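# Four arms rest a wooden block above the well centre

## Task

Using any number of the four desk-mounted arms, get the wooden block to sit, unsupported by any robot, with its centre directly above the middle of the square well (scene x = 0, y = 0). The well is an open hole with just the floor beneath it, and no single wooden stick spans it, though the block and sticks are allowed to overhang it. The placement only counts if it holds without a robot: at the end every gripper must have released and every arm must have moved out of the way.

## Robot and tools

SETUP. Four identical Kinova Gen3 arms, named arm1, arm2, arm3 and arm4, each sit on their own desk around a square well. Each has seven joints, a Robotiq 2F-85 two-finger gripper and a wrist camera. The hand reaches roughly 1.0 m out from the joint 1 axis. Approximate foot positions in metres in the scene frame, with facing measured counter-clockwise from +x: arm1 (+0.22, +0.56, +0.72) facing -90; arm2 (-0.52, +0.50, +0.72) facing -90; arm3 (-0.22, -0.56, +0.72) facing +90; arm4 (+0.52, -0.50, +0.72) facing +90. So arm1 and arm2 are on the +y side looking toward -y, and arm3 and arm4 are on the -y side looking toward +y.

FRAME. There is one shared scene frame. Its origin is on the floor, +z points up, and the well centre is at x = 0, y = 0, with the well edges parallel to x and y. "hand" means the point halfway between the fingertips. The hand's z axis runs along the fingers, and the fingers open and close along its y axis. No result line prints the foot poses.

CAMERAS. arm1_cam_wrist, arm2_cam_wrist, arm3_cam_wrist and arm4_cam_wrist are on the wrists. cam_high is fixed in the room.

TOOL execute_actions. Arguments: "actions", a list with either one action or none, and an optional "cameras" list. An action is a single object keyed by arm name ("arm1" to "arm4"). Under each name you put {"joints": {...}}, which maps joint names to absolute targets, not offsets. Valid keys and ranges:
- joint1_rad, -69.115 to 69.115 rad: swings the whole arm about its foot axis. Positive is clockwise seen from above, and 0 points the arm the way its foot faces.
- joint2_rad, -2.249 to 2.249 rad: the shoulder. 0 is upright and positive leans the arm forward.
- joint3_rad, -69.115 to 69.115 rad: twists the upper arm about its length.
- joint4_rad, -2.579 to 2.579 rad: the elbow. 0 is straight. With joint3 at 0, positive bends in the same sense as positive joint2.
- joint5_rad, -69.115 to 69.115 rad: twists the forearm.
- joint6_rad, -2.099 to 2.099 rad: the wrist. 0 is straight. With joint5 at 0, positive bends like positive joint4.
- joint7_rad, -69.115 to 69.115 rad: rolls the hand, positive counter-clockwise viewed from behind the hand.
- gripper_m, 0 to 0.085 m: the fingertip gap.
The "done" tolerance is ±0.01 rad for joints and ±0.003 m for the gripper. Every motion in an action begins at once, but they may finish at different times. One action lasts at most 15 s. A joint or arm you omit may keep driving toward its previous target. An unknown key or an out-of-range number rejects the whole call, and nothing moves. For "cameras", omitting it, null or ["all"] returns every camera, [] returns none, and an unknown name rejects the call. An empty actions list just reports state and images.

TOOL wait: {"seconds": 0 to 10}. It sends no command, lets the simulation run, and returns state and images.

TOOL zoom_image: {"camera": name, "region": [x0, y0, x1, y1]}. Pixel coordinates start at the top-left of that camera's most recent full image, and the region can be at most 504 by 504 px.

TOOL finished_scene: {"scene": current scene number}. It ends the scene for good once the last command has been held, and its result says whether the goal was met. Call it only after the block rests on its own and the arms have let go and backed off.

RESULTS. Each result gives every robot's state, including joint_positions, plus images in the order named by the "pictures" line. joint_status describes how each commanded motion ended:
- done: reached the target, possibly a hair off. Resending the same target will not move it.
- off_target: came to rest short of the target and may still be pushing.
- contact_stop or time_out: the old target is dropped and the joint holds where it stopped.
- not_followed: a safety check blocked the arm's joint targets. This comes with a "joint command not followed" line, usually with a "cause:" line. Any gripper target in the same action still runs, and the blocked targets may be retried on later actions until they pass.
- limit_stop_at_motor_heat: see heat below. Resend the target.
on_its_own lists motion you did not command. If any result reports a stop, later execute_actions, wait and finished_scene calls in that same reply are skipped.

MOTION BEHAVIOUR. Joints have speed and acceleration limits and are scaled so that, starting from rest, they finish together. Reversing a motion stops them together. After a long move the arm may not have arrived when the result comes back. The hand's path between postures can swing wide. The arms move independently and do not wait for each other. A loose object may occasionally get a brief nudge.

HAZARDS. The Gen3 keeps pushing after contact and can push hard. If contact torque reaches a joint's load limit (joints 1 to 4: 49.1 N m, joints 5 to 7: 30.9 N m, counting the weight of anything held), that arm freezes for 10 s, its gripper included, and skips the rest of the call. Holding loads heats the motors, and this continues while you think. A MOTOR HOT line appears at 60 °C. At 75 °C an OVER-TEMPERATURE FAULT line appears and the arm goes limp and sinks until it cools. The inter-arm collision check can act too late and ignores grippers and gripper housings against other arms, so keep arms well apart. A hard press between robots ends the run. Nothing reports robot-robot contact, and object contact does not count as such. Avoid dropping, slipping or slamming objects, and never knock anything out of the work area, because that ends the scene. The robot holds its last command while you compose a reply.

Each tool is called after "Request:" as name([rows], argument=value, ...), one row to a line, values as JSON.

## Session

Request:
execute_actions(actions=[])

Scene clock: 0.00 s.
Motor temperatures (°C, as the motors report them): arm1=[35 28 24 26 31 36 35] | arm2=[32 28 26 29 33 33 43] | arm3=[27 28 26 29 28 34 34] | arm4=[30 28 24 31 30 43 32]
arm1.joint_positions: joint1_rad=+0.131 joint2_rad=-0.392 joint3_rad=-0.068 joint4_rad=+1.604 joint5_rad=-0.022 joint6_rad=+2.056 joint7_rad=+1.934 gripper_m=+0.085
arm1.joint_status: not commanded
arm1.hand: x=+0.1965 y=+0.4707 z=+1.2633 quat_wxyz=(+0.032, -0.575, -0.816, -0.050) (m; scene frame)
arm2.joint_positions: joint1_rad=-0.333 joint2_rad=-0.301 joint3_rad=-0.067 joint4_rad=+1.502 joint5_rad=-0.029 joint6_rad=+1.974 joint7_rad=+1.703 gripper_m=+0.085
arm2.joint_status: not commanded
arm2.hand: x=-0.4628 y=+0.3529 z=+1.2978 quat_wxyz=(+0.013, -0.472, -0.881, -0.012) (m; scene frame)
arm3.joint_positions: joint1_rad=+0.419 joint2_rad=-0.498 joint3_rad=-0.119 joint4_rad=+1.489 joint5_rad=-0.074 joint6_rad=+2.031 joint7_rad=+1.287 gripper_m=+0.085
arm3.joint_status: not commanded
arm3.hand: x=-0.1988 y=-0.4676 z=+1.2902 quat_wxyz=(-0.042, +0.493, -0.868, -0.046) (m; scene frame)
arm4.joint_positions: joint1_rad=-0.234 joint2_rad=-0.486 joint3_rad=-0.111 joint4_rad=+1.528 joint5_rad=-0.029 joint6_rad=+2.020 joint7_rad=+1.264 gripper_m=+0.085
arm4.joint_status: not commanded
arm4.hand: x=+0.4844 y=-0.4110 z=+1.2429 quat_wxyz=(-0.035, +0.736, -0.676, -0.029) (m; scene frame)
pictures: arm1_cam_wrist, arm2_cam_wrist, arm3_cam_wrist, arm4_cam_wrist, cam_high
Images, in order (width x height): arm1_cam_wrist 896x504, arm2_cam_wrist 896x504, arm3_cam_wrist 896x504, arm4_cam_wrist 896x504, cam_high 896x504.

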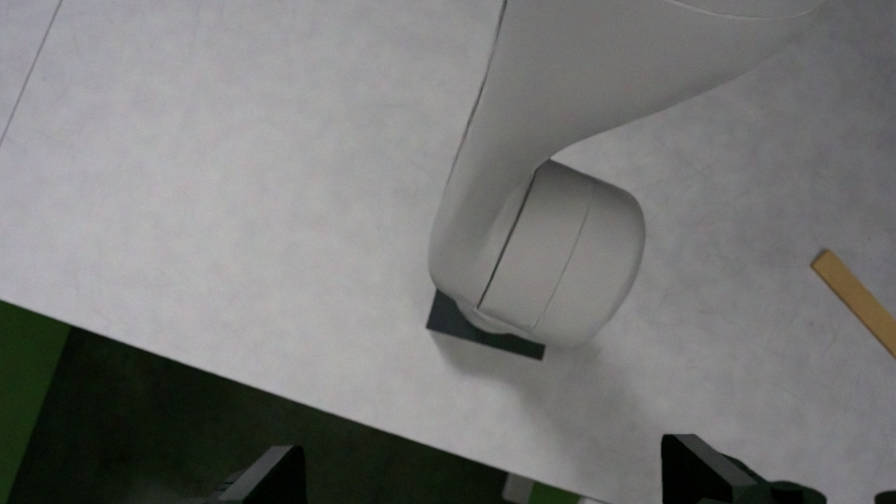

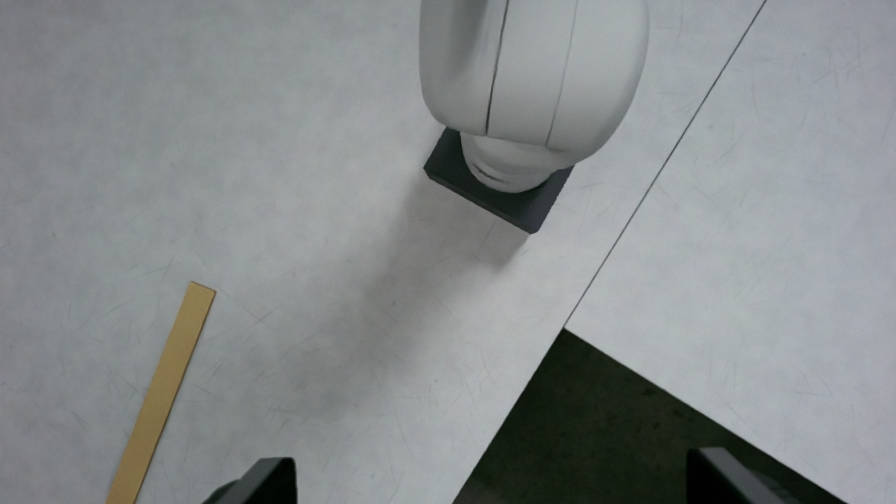

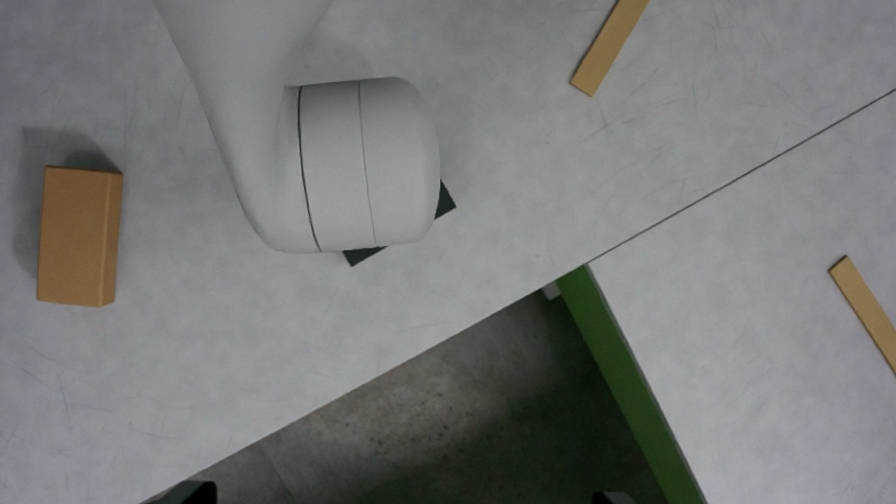

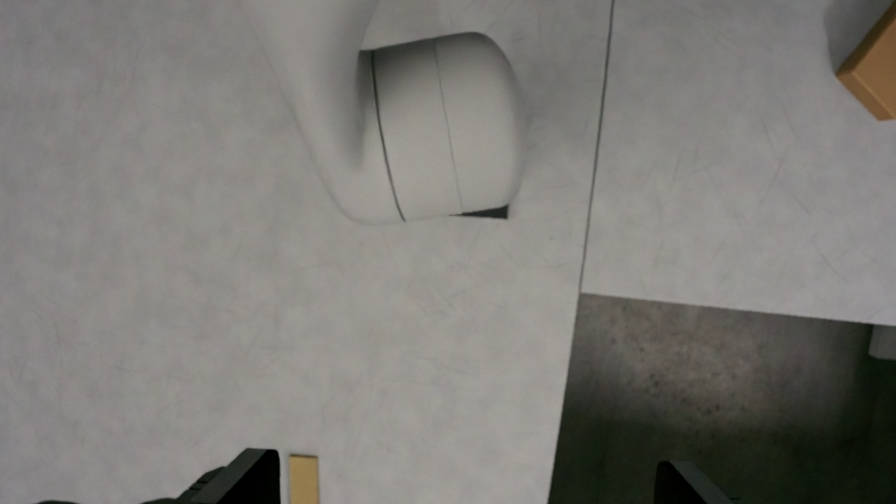

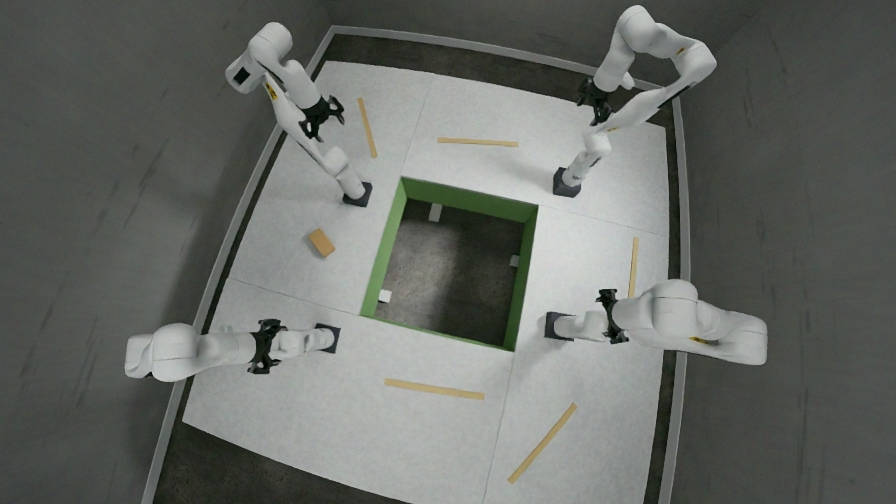

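Request:
execute_actions([
  {"arm1":{"joints":{"joint1_rad":-1.6168,"joint2_rad":0.558,"joint3_rad":0,"joint4_rad":1.6658,"joint5_rad":0,"joint6_rad":0.9178,"joint7_rad":0.9092,"gripper_m":0.06}},"arm2":{"joints":{"joint1_rad":0.3709,"joint2_rad":0.6144,"joint3_rad":0,"joint4_rad":1.6299,"joint5_rad":0,"joint6_rad":0.8973,"joint7_rad":2.0397,"gripper_m":0.06}},"arm3":{"joints":{"joint1_rad":-1.8292,"joint2_rad":0.4128,"joint3_rad":0,"joint4_rad":1.8496,"joint5_rad":0,"joint6_rad":0.8792,"joint7_rad":1.8271,"gripper_m":0.06}},"arm4":{"joints":{"joint1_rad":0.1999,"joint2_rad":0.5746,"joint3_rad":0,"joint4_rad":1.4545,"joint5_rad":0,"joint6_rad":1.1126,"joint7_rad":1.7997,"gripper_m":0.06}}},
])

Scene clock: 22.00 s.
Motor temperatures (°C, as the motors report them): arm1=[35 28 24 26 31 36 35] | arm2=[32 28 26 29 33 33 43] | arm3=[27 28 26 29 28 34 34] | arm4=[30 28 24 31 30 43 32]
arm1.joint_positions: joint1_rad=-1.617 joint2_rad=+0.558 joint3_rad=+0.000 joint4_rad=+1.666 joint5_rad=+0.000 joint6_rad=+0.918 joint7_rad=+0.909 gripper_m=+0.060
arm1.joint_status: all done
arm1.hand: x=+0.6887 y=+0.5773 z=+0.9306 quat_wxyz=(-0.005, -0.284, -0.959, +0.003) (m; scene frame)
arm2.joint_positions: joint1_rad=+0.371 joint2_rad=+0.614 joint3_rad=+0.000 joint4_rad=+1.630 joint5_rad=+0.000 joint6_rad=+0.897 joint7_rad=+2.040 gripper_m=+0.060
arm2.joint_status: all done
arm2.hand: x=-0.6988 y=+0.0451 z=+0.9305 quat_wxyz=(+0.001, -0.654, -0.756, +0.001) (m; scene frame)
arm3.joint_positions: joint1_rad=-1.829 joint2_rad=+0.413 joint3_rad=+0.000 joint4_rad=+1.850 joint5_rad=+0.000 joint6_rad=+0.879 joint7_rad=+1.827 gripper_m=+0.060
arm3.joint_status: all done
arm3.hand: x=-0.6195 y=-0.6503 z=+0.9286 quat_wxyz=(-0.004, +0.964, +0.264, +0.003) (m; scene frame)
arm4.joint_positions: joint1_rad=+0.200 joint2_rad=+0.575 joint3_rad=+0.000 joint4_rad=+1.454 joint5_rad=+0.000 joint6_rad=+1.113 joint7_rad=+1.800 gripper_m=+0.060
arm4.joint_status: all done
arm4.hand: x=+0.6226 y=-0.0014 z=+0.9308 quat_wxyz=(-0.006, +0.732, -0.681, +0.000) (m; scene frame)
pictures: arm1_cam_wrist, arm2_cam_wrist, arm3_cam_wrist, arm4_cam_wrist, cam_high
Images, in order (width x height): arm1_cam_wrist 896x504, arm2_cam_wrist 896x504, arm3_cam_wrist 896x504, arm4_cam_wrist 896x504, cam_high 896x504.

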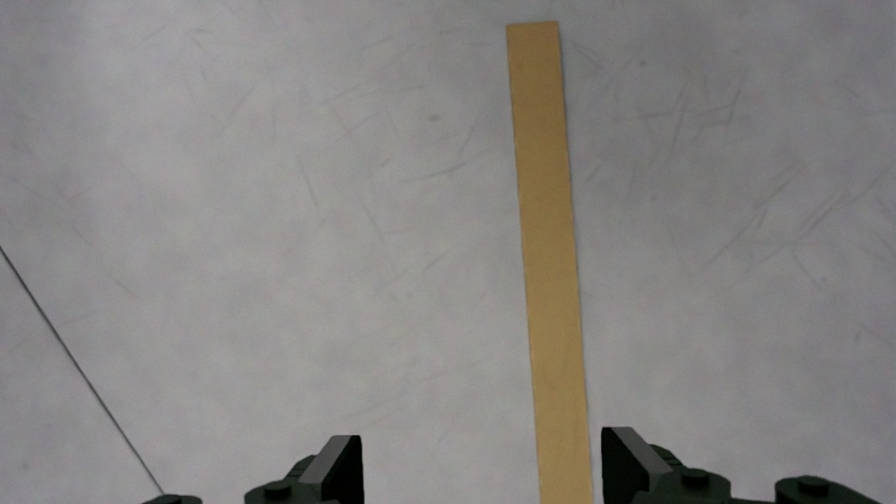

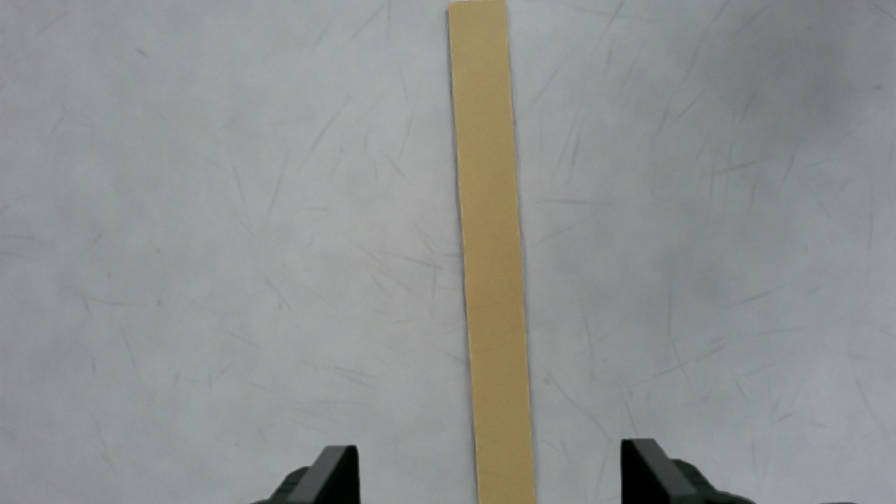

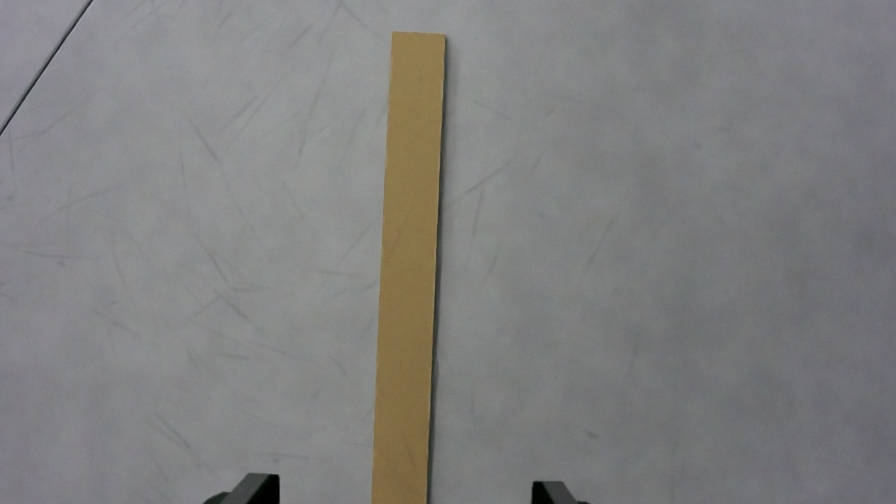

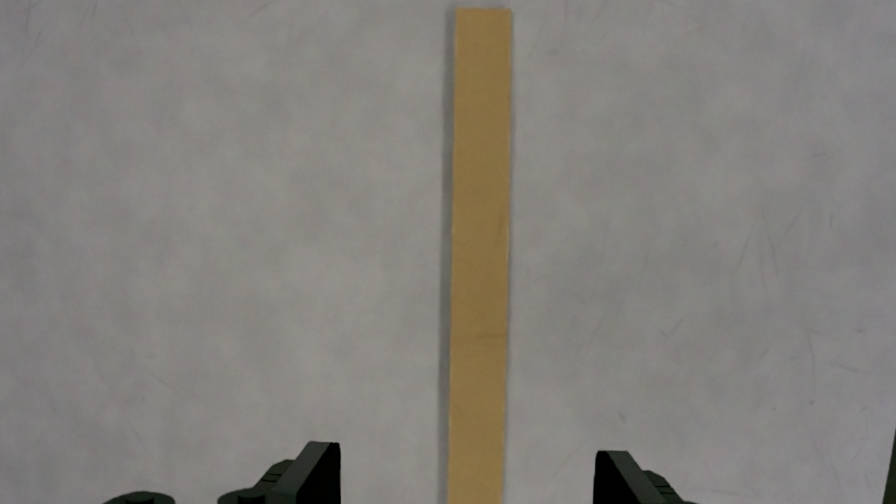

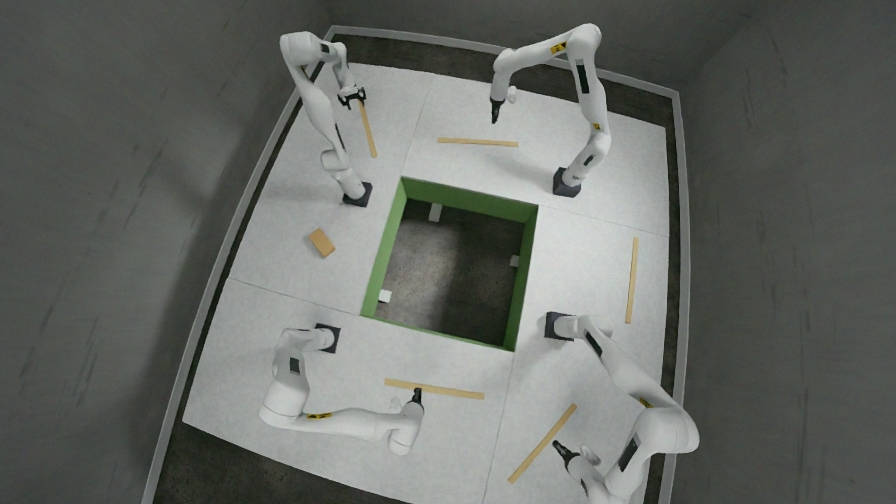

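Request:
execute_actions(actions=[])

Scene clock: 26.87 s.
Motor temperatures (°C, as the motors report them): arm1=[35 28 24 26 31 36 35] | arm2=[32 28 26 29 33 33 43] | arm3=[27 28 26 29 28 34 34] | arm4=[30 28 24 31 30 43 32]
arm1.joint_positions: joint1_rad=-1.617 joint2_rad=+0.558 joint3_rad=+0.000 joint4_rad=+1.666 joint5_rad=+0.000 joint6_rad=+0.918 joint7_rad=+0.909 gripper_m=+0.060
arm1.joint_status: all done
arm1.hand: x=+0.6887 y=+0.5773 z=+0.9306 quat_wxyz=(-0.005, -0.284, -0.959, +0.003) (m; scene frame)
arm2.joint_positions: joint1_rad=+0.371 joint2_rad=+0.614 joint3_rad=+0.000 joint4_rad=+1.630 joint5_rad=+0.000 joint6_rad=+0.897 joint7_rad=+2.040 gripper_m=+0.060
arm2.joint_status: all done
arm2.hand: x=-0.6988 y=+0.0451 z=+0.9305 quat_wxyz=(+0.001, -0.654, -0.756, +0.001) (m; scene frame)
arm3.joint_positions: joint1_rad=-1.829 joint2_rad=+0.413 joint3_rad=+0.000 joint4_rad=+1.850 joint5_rad=+0.000 joint6_rad=+0.879 joint7_rad=+1.827 gripper_m=+0.060
arm3.joint_status: all done
arm3.hand: x=-0.6194 y=-0.6504 z=+0.9286 quat_wxyz=(-0.004, +0.964, +0.264, +0.003) (m; scene frame)
arm4.joint_positions: joint1_rad=+0.200 joint2_rad=+0.575 joint3_rad=+0.000 joint4_rad=+1.454 joint5_rad=+0.000 joint6_rad=+1.113 joint7_rad=+1.800 gripper_m=+0.060
arm4.joint_status: all done
arm4.hand: x=+0.6226 y=-0.0014 z=+0.9308 quat_wxyz=(-0.006, +0.732, -0.681, +0.000) (m; scene frame)
pictures: arm1_cam_wrist, arm2_cam_wrist, arm3_cam_wrist, arm4_cam_wrist, cam_high
Images, in order (width x height): arm1_cam_wrist 896x504, arm2_cam_wrist 896x504, arm3_cam_wrist 896x504, arm4_cam_wrist 896x504, cam_high 896x504.

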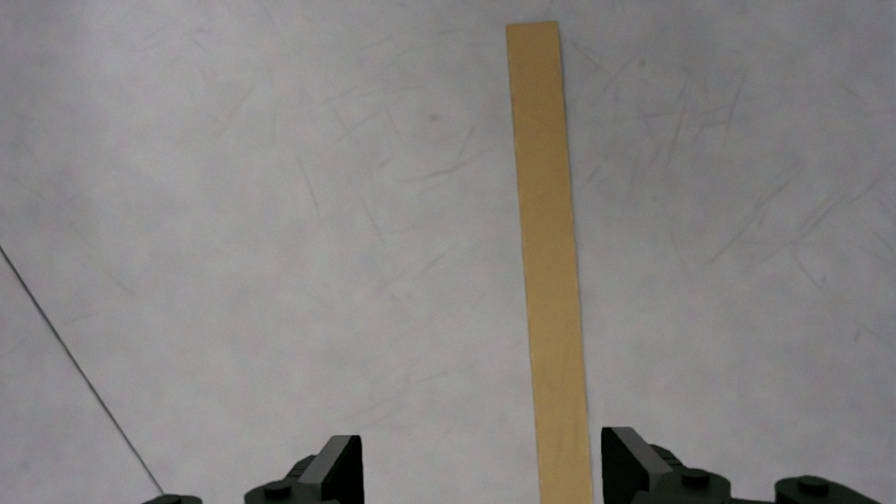

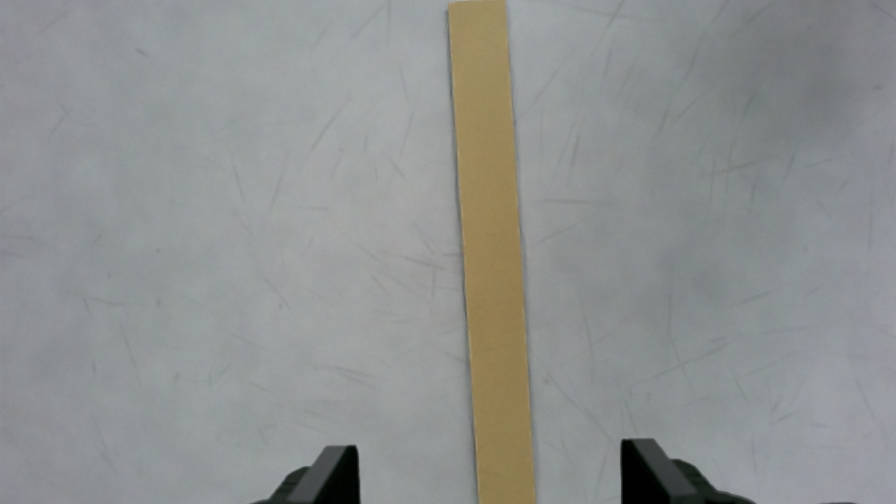

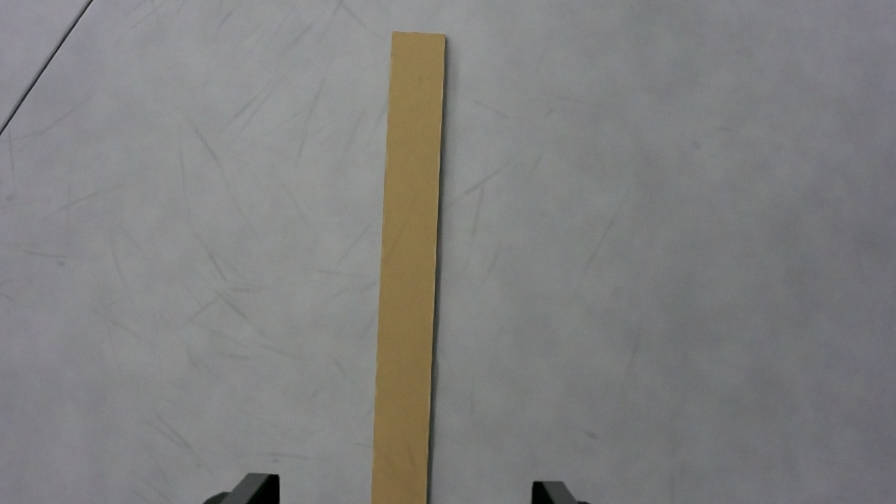

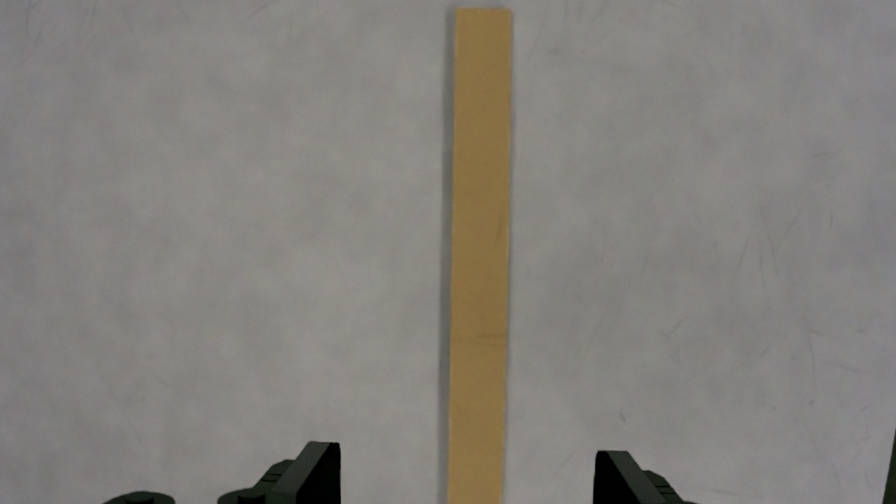

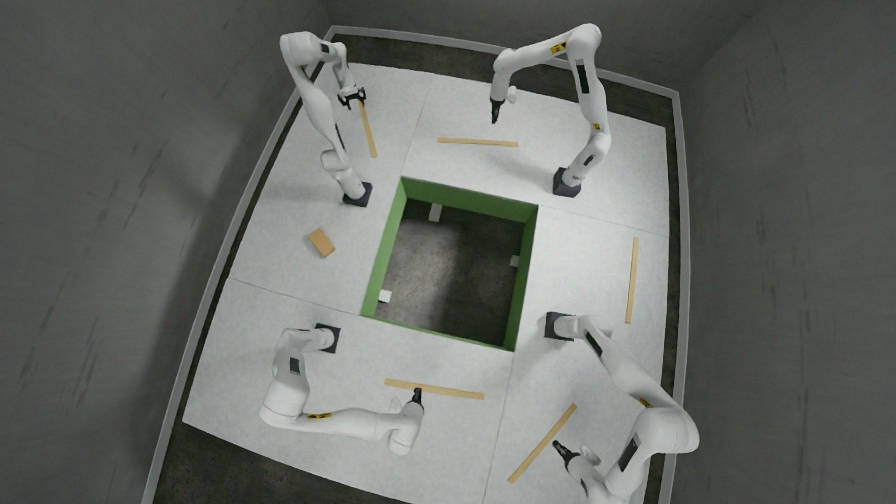

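Request:
execute_actions([
  {"arm1":{"joints":{"joint1_rad":-1.7074,"joint2_rad":0.9310,"joint4_rad":1.7067,"joint6_rad":0.5039,"joint7_rad":0.8483}},"arm2":{"joints":{"joint1_rad":0.3586,"joint2_rad":0.9646,"joint4_rad":1.7184,"joint6_rad":0.4586,"joint7_rad":2.0624}},"arm3":{"joints":{"joint1_rad":-1.7940,"joint2_rad":0.7818,"joint4_rad":2.0606,"joint6_rad":0.2992,"joint7_rad":1.8453}},"arm4":{"joints":{"joint1_rad":0.1902,"joint2_rad":0.8506,"joint4_rad":1.6641,"joint6_rad":0.6269,"joint7_rad":1.8060}}},
])

Scene clock: 38.80 s.
Motor temperatures (°C, as the motors report them): arm1=[35 28 24 26 31 36 35] | arm2=[32 28 26 29 33 33 43] | arm3=[27 28 26 29 28 34 34] | arm4=[30 28 24 31 30 43 32]
arm1.joint_positions: joint1_rad=-1.707 joint2_rad=+0.931 joint3_rad=+0.000 joint4_rad=+1.707 joint5_rad=+0.000 joint6_rad=+0.504 joint7_rad=+0.848 gripper_m=+0.060
arm1.joint_status: all done
arm1.hand: x=+0.7035 y=+0.6214 z=+0.7404 quat_wxyz=(-0.005, -0.269, -0.963, +0.003) (m; scene frame)
arm2.joint_positions: joint1_rad=+0.359 joint2_rad=+0.964 joint3_rad=+0.000 joint4_rad=+1.718 joint5_rad=+0.000 joint6_rad=+0.459 joint7_rad=+2.062 gripper_m=+0.060
arm2.joint_status: all done
arm2.hand: x=-0.6926 y=+0.0460 z=+0.7407 quat_wxyz=(+0.001, -0.641, -0.768, +0.001) (m; scene frame)
arm3.joint_positions: joint1_rad=-1.794 joint2_rad=+0.782 joint3_rad=+0.000 joint4_rad=+2.061 joint5_rad=+0.000 joint6_rad=+0.299 joint7_rad=+1.845 gripper_m=+0.060
arm3.joint_status: all done
arm3.hand: x=-0.6006 y=-0.6294 z=+0.7422 quat_wxyz=(-0.004, +0.967, +0.256, +0.002) (m; scene frame)
arm4.joint_positions: joint1_rad=+0.190 joint2_rad=+0.851 joint3_rad=+0.000 joint4_rad=+1.664 joint5_rad=+0.000 joint6_rad=+0.627 joint7_rad=+1.806 gripper_m=+0.060
arm4.joint_status: all done
arm4.hand: x=+0.6179 y=-0.0083 z=+0.7395 quat_wxyz=(-0.006, +0.738, -0.675, +0.000) (m; scene frame)
pictures: arm1_cam_wrist, arm2_cam_wrist, arm3_cam_wrist, arm4_cam_wrist, cam_high
Images, in order (width x height): arm1_cam_wrist 896x504, arm2_cam_wrist 896x504, arm3_cam_wrist 896x504, arm4_cam_wrist 896x504, cam_high 896x504.

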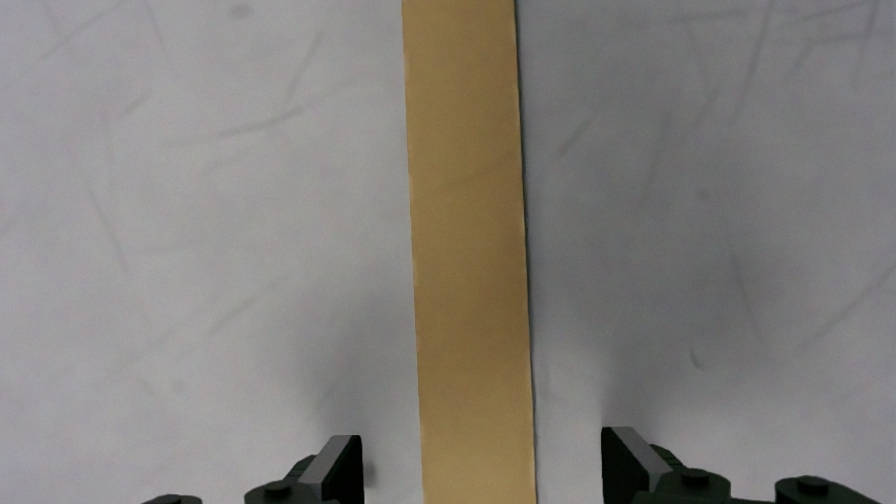

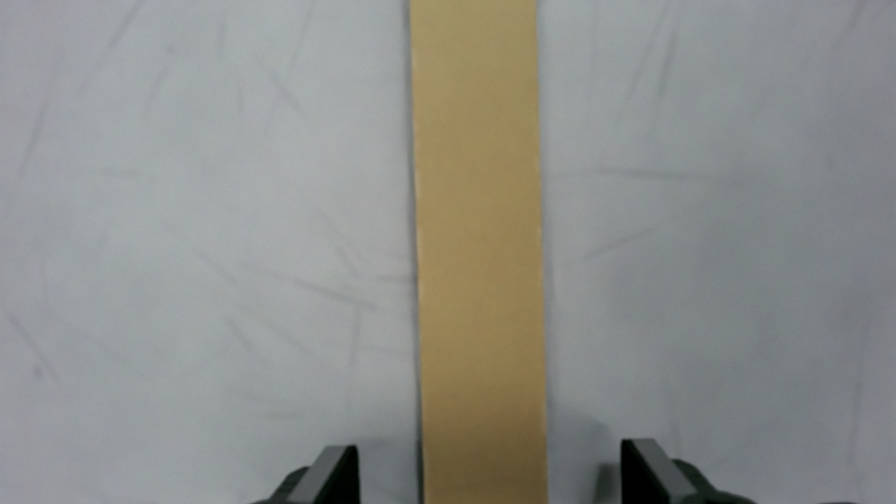

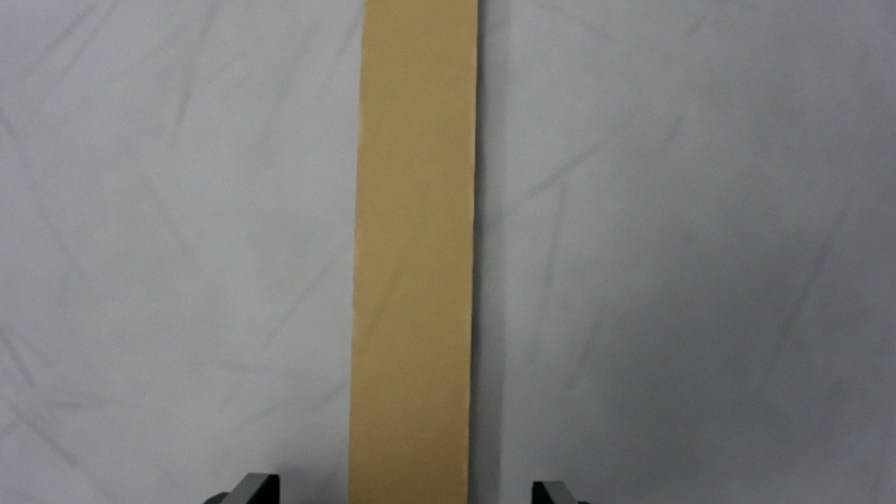

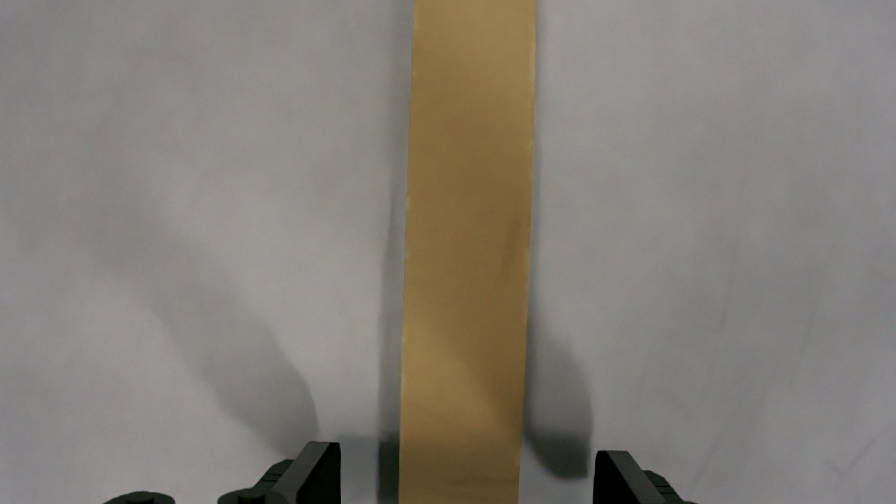

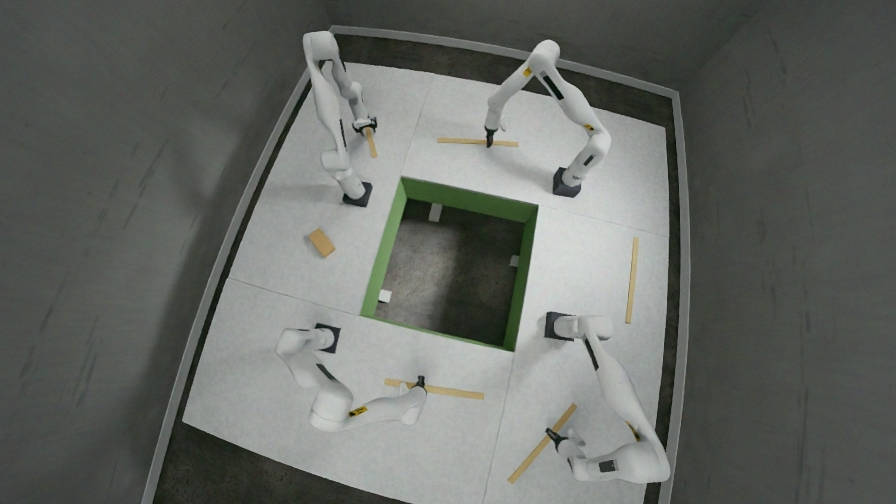

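Request:
execute_actions([
  {"arm1":{"joints":{"joint2_rad":0.9316,"gripper_m":0.015}},"arm2":{"joints":{"joint2_rad":0.9656,"gripper_m":0.015}},"arm3":{"joints":{"joint2_rad":0.7834,"gripper_m":0.015}},"arm4":{"joints":{"joint2_rad":0.8514,"gripper_m":0.015}}},
], cameras=["cam_high"])

Request:
zoom_image(camera="cam_high", region=[420, 110, 540, 170])

Request:
zoom_image(camera="cam_high", region=[370, 355, 500, 420])

Request:
zoom_image(camera="cam_high", region=[490, 390, 600, 500])

Scene clock: 40.73 s.
Motor temperatures (°C, as the motors report them): arm1=[35 28 24 26 31 36 35] | arm2=[32 28 26 29 33 33 43] | arm3=[27 28 26 29 28 34 34] | arm4=[30 28 24 31 30 43 32]
arm1.joint_positions: joint1_rad=-1.707 joint2_rad=+0.930 joint3_rad=+0.000 joint4_rad=+1.707 joint5_rad=+0.000 joint6_rad=+0.504 joint7_rad=+0.848 gripper_m=+0.023
arm1.joint_status: gripper_m off_target (ended at +0.023, target +0.015); the others done
arm1.hand: x=+0.7036 y=+0.6214 z=+0.7407 quat_wxyz=(-0.005, -0.269, -0.963, +0.003) (m; scene frame)
arm2.joint_positions: joint1_rad=+0.359 joint2_rad=+0.964 joint3_rad=+0.000 joint4_rad=+1.718 joint5_rad=+0.000 joint6_rad=+0.459 joint7_rad=+2.062 gripper_m=+0.024
arm2.joint_status: gripper_m off_target (ended at +0.024, target +0.015); the others done
arm2.hand: x=-0.6926 y=+0.0461 z=+0.7407 quat_wxyz=(+0.001, -0.641, -0.768, +0.001) (m; scene frame)
arm3.joint_positions: joint1_rad=-1.794 joint2_rad=+0.782 joint3_rad=+0.000 joint4_rad=+2.061 joint5_rad=+0.000 joint6_rad=+0.300 joint7_rad=+1.845 gripper_m=+0.023
arm3.joint_status: gripper_m off_target (ended at +0.023, target +0.015); the others done
arm3.hand: x=-0.6002 y=-0.6293 z=+0.7421 quat_wxyz=(-0.004, +0.967, +0.256, +0.003) (m; scene frame)
arm4.joint_positions: joint1_rad=+0.190 joint2_rad=+0.850 joint3_rad=+0.000 joint4_rad=+1.664 joint5_rad=+0.000 joint6_rad=+0.627 joint7_rad=+1.806 gripper_m=+0.023
arm4.joint_status: gripper_m off_target (ended at +0.023, target +0.015); the others done
arm4.hand: x=+0.6180 y=-0.0083 z=+0.7398 quat_wxyz=(-0.007, +0.738, -0.675, +0.000) (m; scene frame)
pictures: cam_high
Images, in order (width x height): cam_high 896x504.

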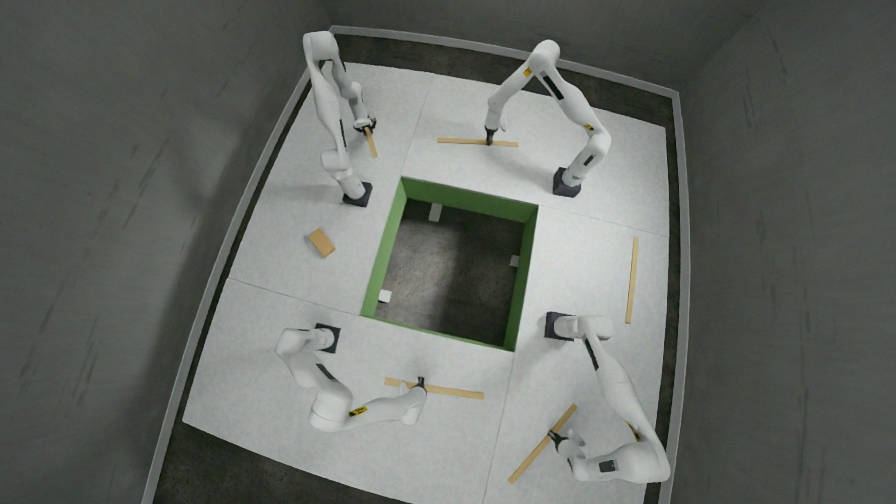

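Region (420, 110, 540, 170) of cam_high's 896x504 image, scaled by 4.200, with more detail than that image has.

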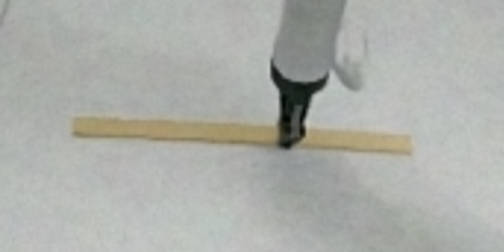

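Region (370, 355, 500, 420) of cam_high's 896x504 image, scaled by 3.877, with more detail than that image has.

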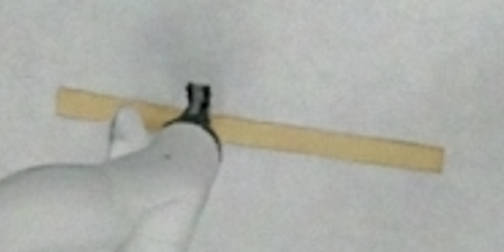

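Region (490, 390, 600, 500) of cam_high's 896x504 image, scaled by 4.582, with more detail than that image has.

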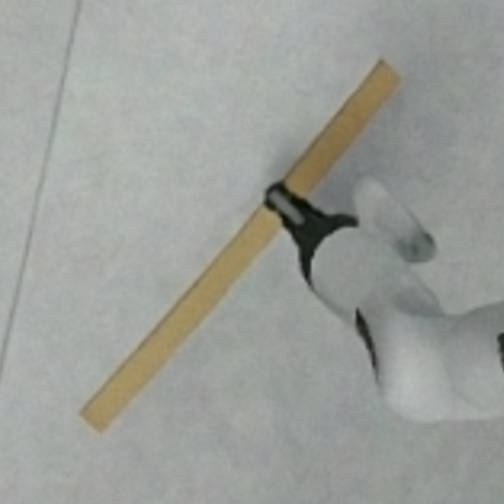

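Request:
execute_actions([
  {"arm1":{"joints":{"joint1_rad":-1.317,"joint2_rad":0.58,"joint4_rad":2.10,"joint6_rad":0.4616,"joint7_rad":1.10}},"arm2":{"joints":{"joint1_rad":0.4429,"joint2_rad":0.8353,"joint4_rad":1.9110,"joint6_rad":0.3953,"joint7_rad":2.4033}},"arm3":{"joints":{"joint1_rad":-1.404,"joint2_rad":0.46,"joint4_rad":2.25,"joint6_rad":0.4316,"joint7_rad":1.60}},"arm4":{"joints":{"joint1_rad":0.3587,"joint2_rad":0.6554,"joint4_rad":1.9821,"joint6_rad":0.5041,"joint7_rad":2.236}}},
], cameras=["cam_high"])

Scene clock: 58.20 s.
Motor temperatures (°C, as the motors report them): arm1=[35 28 24 26 31 36 35] | arm2=[32 29 26 29 33 33 43] | arm3=[27 28 26 29 28 34 34] | arm4=[30 28 24 31 30 43 32]
arm1.joint_positions: joint1_rad=-1.317 joint2_rad=+0.580 joint3_rad=+0.000 joint4_rad=+2.100 joint5_rad=+0.000 joint6_rad=+0.462 joint7_rad=+1.100 gripper_m=+0.023
arm1.joint_status: all done
arm1.hand: x=+0.5734 y=+0.4578 z=+0.8350 quat_wxyz=(-0.005, -0.335, -0.942, +0.003) (m; scene frame)
arm2.joint_positions: joint1_rad=+0.443 joint2_rad=+0.836 joint3_rad=+0.000 joint4_rad=+1.911 joint5_rad=+0.000 joint6_rad=+0.395 joint7_rad=+2.403 gripper_m=+0.024
arm2.joint_status: all done
arm2.hand: x=-0.7100 y=+0.1102 z=+0.7748 quat_wxyz=(+0.001, -0.537, -0.843, +0.000) (m; scene frame)
arm3.joint_positions: joint1_rad=-1.404 joint2_rad=+0.460 joint3_rad=+0.000 joint4_rad=+2.250 joint5_rad=+0.000 joint6_rad=+0.432 joint7_rad=+1.600 gripper_m=+0.023
arm3.joint_status: all done
arm3.hand: x=-0.5283 y=-0.4895 z=+0.8366 quat_wxyz=(-0.004, +0.998, -0.059, +0.002) (m; scene frame)
arm4.joint_positions: joint1_rad=+0.359 joint2_rad=+0.656 joint3_rad=+0.000 joint4_rad=+1.982 joint5_rad=+0.000 joint6_rad=+0.504 joint7_rad=+2.236 gripper_m=+0.023
arm4.joint_status: all done
arm4.hand: x=+0.6699 y=-0.1201 z=+0.7741 quat_wxyz=(-0.006, +0.819, -0.573, +0.001) (m; scene frame)
pictures: cam_high
Images, in order (width x height): cam_high 896x504.

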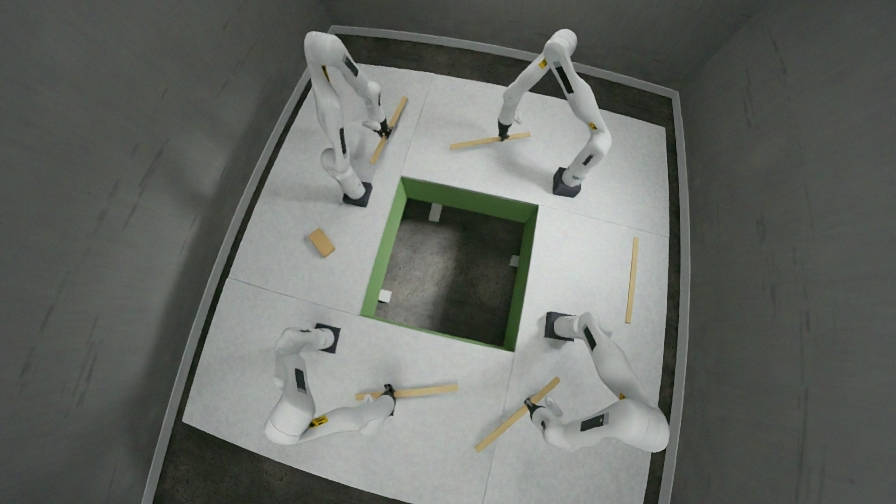

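Request:
execute_actions([
  {"arm1":{"joints":{"joint1_rad":0.6819,"joint2_rad":0.6647,"joint4_rad":2.4500,"joint5_rad":0.7036,"joint6_rad":-0.2569,"joint7_rad":1.5071}},"arm2":{"joints":{"joint1_rad":0.0883,"joint2_rad":0.7796,"joint4_rad":2.1358,"joint6_rad":0.2262,"joint7_rad":3.1832}},"arm3":{"joints":{"joint1_rad":0.6571,"joint2_rad":0.6070,"joint4_rad":2.4413,"joint5_rad":0.9084,"joint6_rad":-0.2035,"joint7_rad":1.2925}},"arm4":{"joints":{"joint1_rad":0.0855,"joint2_rad":0.6010,"joint4_rad":2.1181,"joint6_rad":0.4225,"joint7_rad":3.1845}}},
], cameras=["cam_high"])

Scene clock: 62.93 s.
Motor temperatures (°C, as the motors report them): arm1=[35 28 24 26 31 36 35] | arm2=[32 29 26 29 33 33 43] | arm3=[27 28 26 29 28 34 34] | arm4=[30 28 24 31 30 43 32]
arm1.joint_positions: joint1_rad=+0.682 joint2_rad=+0.665 joint3_rad=+0.000 joint4_rad=+2.450 joint5_rad=+0.704 joint6_rad=-0.257 joint7_rad=+1.507 gripper_m=+0.023
arm1.joint_status: all done
arm1.hand: x=+0.0369 y=+0.2746 z=+0.7905 quat_wxyz=(-0.104, -0.700, -0.700, +0.098) (m; scene frame)
arm2.joint_positions: joint1_rad=+0.088 joint2_rad=+0.780 joint3_rad=+0.000 joint4_rad=+2.136 joint5_rad=+0.000 joint6_rad=+0.226 joint7_rad=+3.183 gripper_m=+0.024
arm2.joint_status: all done
arm2.hand: x=-0.5601 y=+0.1352 z=+0.7752 quat_wxyz=(+0.001, +0.000, -1.000, +0.000) (m; scene frame)
arm3.joint_positions: joint1_rad=+0.657 joint2_rad=+0.607 joint3_rad=+0.000 joint4_rad=+2.441 joint5_rad=+0.908 joint6_rad=-0.203 joint7_rad=+1.293 gripper_m=+0.023
arm3.joint_status: all done
arm3.hand: x=-0.0370 y=-0.2750 z=+0.7925 quat_wxyz=(-0.099, +0.701, -0.700, -0.097) (m; scene frame)
arm4.joint_positions: joint1_rad=+0.085 joint2_rad=+0.601 joint3_rad=+0.000 joint4_rad=+2.118 joint5_rad=+0.000 joint6_rad=+0.423 joint7_rad=+3.185 gripper_m=+0.023
arm4.joint_status: all done
arm4.hand: x=+0.5600 y=-0.1351 z=+0.7751 quat_wxyz=(-0.005, +1.000, +0.000, +0.004) (m; scene frame)
pictures: cam_high
Images, in order (width x height): cam_high 896x504.

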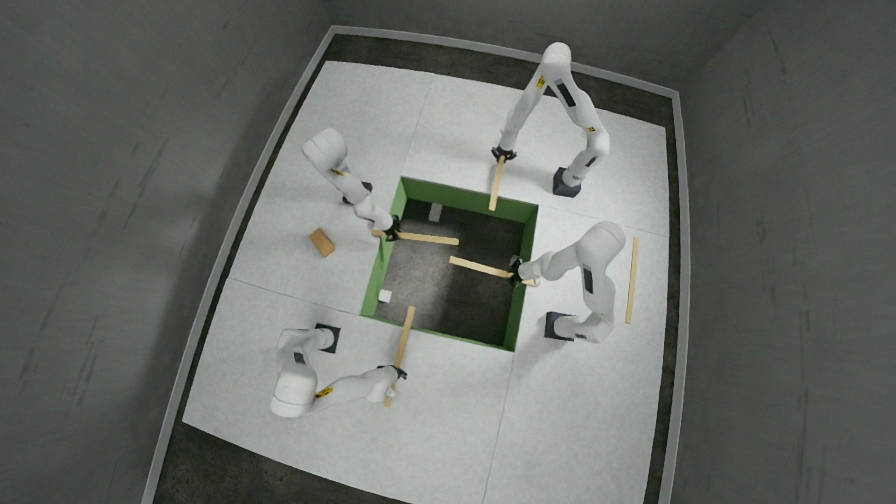

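Request:
execute_actions([
  {"arm2":{"joints":{"joint1_rad":-0.3325,"joint2_rad":0.8881,"joint4_rad":1.7116,"joint5_rad":-0.5698,"joint6_rad":0.5035,"joint7_rad":3.2596}},"arm4":{"joints":{"joint1_rad":-0.3273,"joint2_rad":0.7541,"joint4_rad":1.7007,"joint5_rad":-0.4845,"joint6_rad":0.6308,"joint7_rad":3.1581}}},
], cameras=["cam_high"])

Request:
zoom_image(camera="cam_high", region=[360, 160, 560, 360])

Scene clock: 65.70 s.
Motor temperatures (°C, as the motors report them): arm1=[35 28 24 26 31 36 35] | arm2=[32 29 26 29 33 33 43] | arm3=[27 28 26 29 28 34 34] | arm4=[30 28 24 31 30 43 32]
arm1.joint_positions: joint1_rad=+0.682 joint2_rad=+0.665 joint3_rad=+0.000 joint4_rad=+2.450 joint5_rad=+0.704 joint6_rad=-0.257 joint7_rad=+1.507 gripper_m=+0.023
arm1.joint_status: not commanded
arm1.hand: x=+0.0368 y=+0.2746 z=+0.7905 quat_wxyz=(-0.104, -0.700, -0.700, +0.098) (m; scene frame)
arm2.joint_positions: joint1_rad=-0.332 joint2_rad=+0.888 joint3_rad=+0.000 joint4_rad=+1.712 joint5_rad=-0.570 joint6_rad=+0.503 joint7_rad=+3.260 gripper_m=+0.024
arm2.joint_status: all done
arm2.hand: x=-0.2752 y=+0.0372 z=+0.7902 quat_wxyz=(-0.140, +0.000, -0.990, +0.000) (m; scene frame)
arm3.joint_positions: joint1_rad=+0.657 joint2_rad=+0.607 joint3_rad=+0.000 joint4_rad=+2.441 joint5_rad=+0.908 joint6_rad=-0.203 joint7_rad=+1.293 gripper_m=+0.023
arm3.joint_status: not commanded
arm3.hand: x=-0.0370 y=-0.2750 z=+0.7925 quat_wxyz=(-0.099, +0.701, -0.700, -0.097) (m; scene frame)
arm4.joint_positions: joint1_rad=-0.327 joint2_rad=+0.754 joint3_rad=+0.000 joint4_rad=+1.701 joint5_rad=-0.484 joint6_rad=+0.631 joint7_rad=+3.158 gripper_m=+0.023
arm4.joint_status: all done
arm4.hand: x=+0.2745 y=-0.0370 z=+0.7905 quat_wxyz=(-0.005, +0.989, +0.001, -0.145) (m; scene frame)
pictures: cam_high
Images, in order (width x height): cam_high 896x504.

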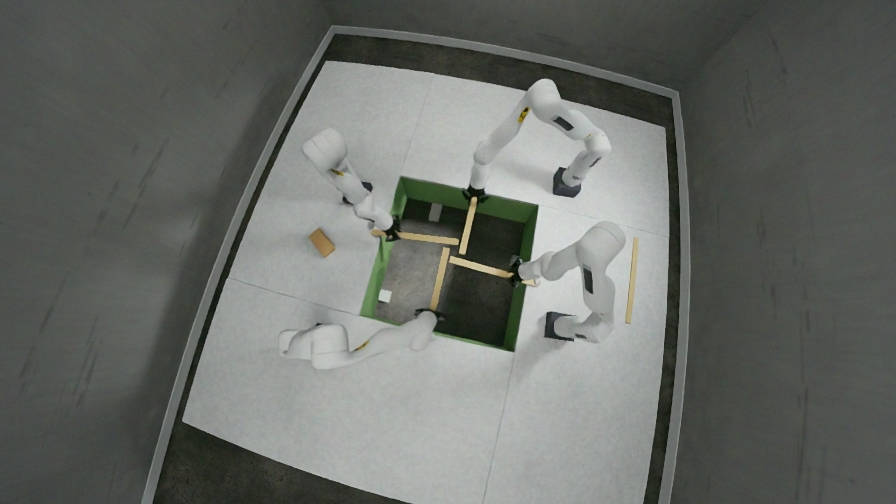

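Region (360, 160, 560, 360) of cam_high's 896x504 image, scaled by 2.520, with more detail than that image has.

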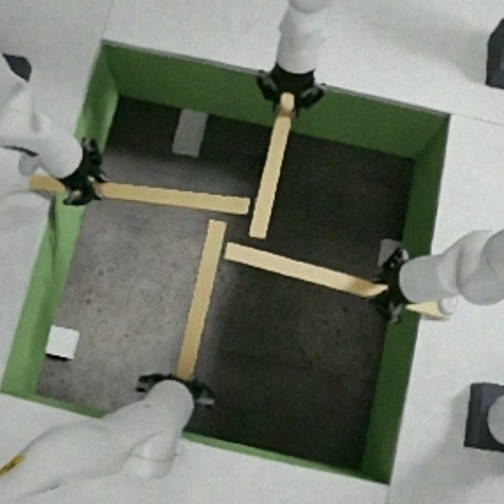

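Request:
zoom_image(camera="cam_high", region=[425, 220, 485, 280])

Region (425, 220, 485, 280) of cam_high's 896x504 image, scaled by 8.400, with more detail than that image has.

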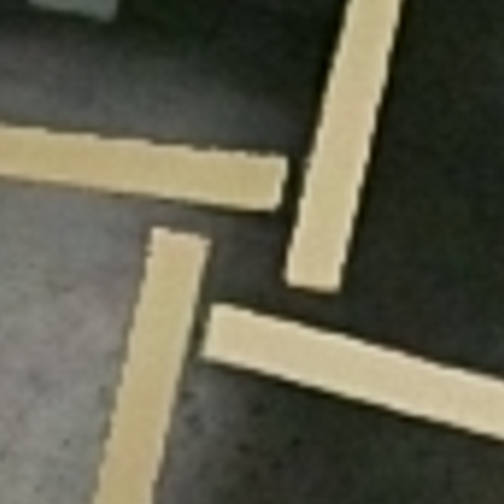

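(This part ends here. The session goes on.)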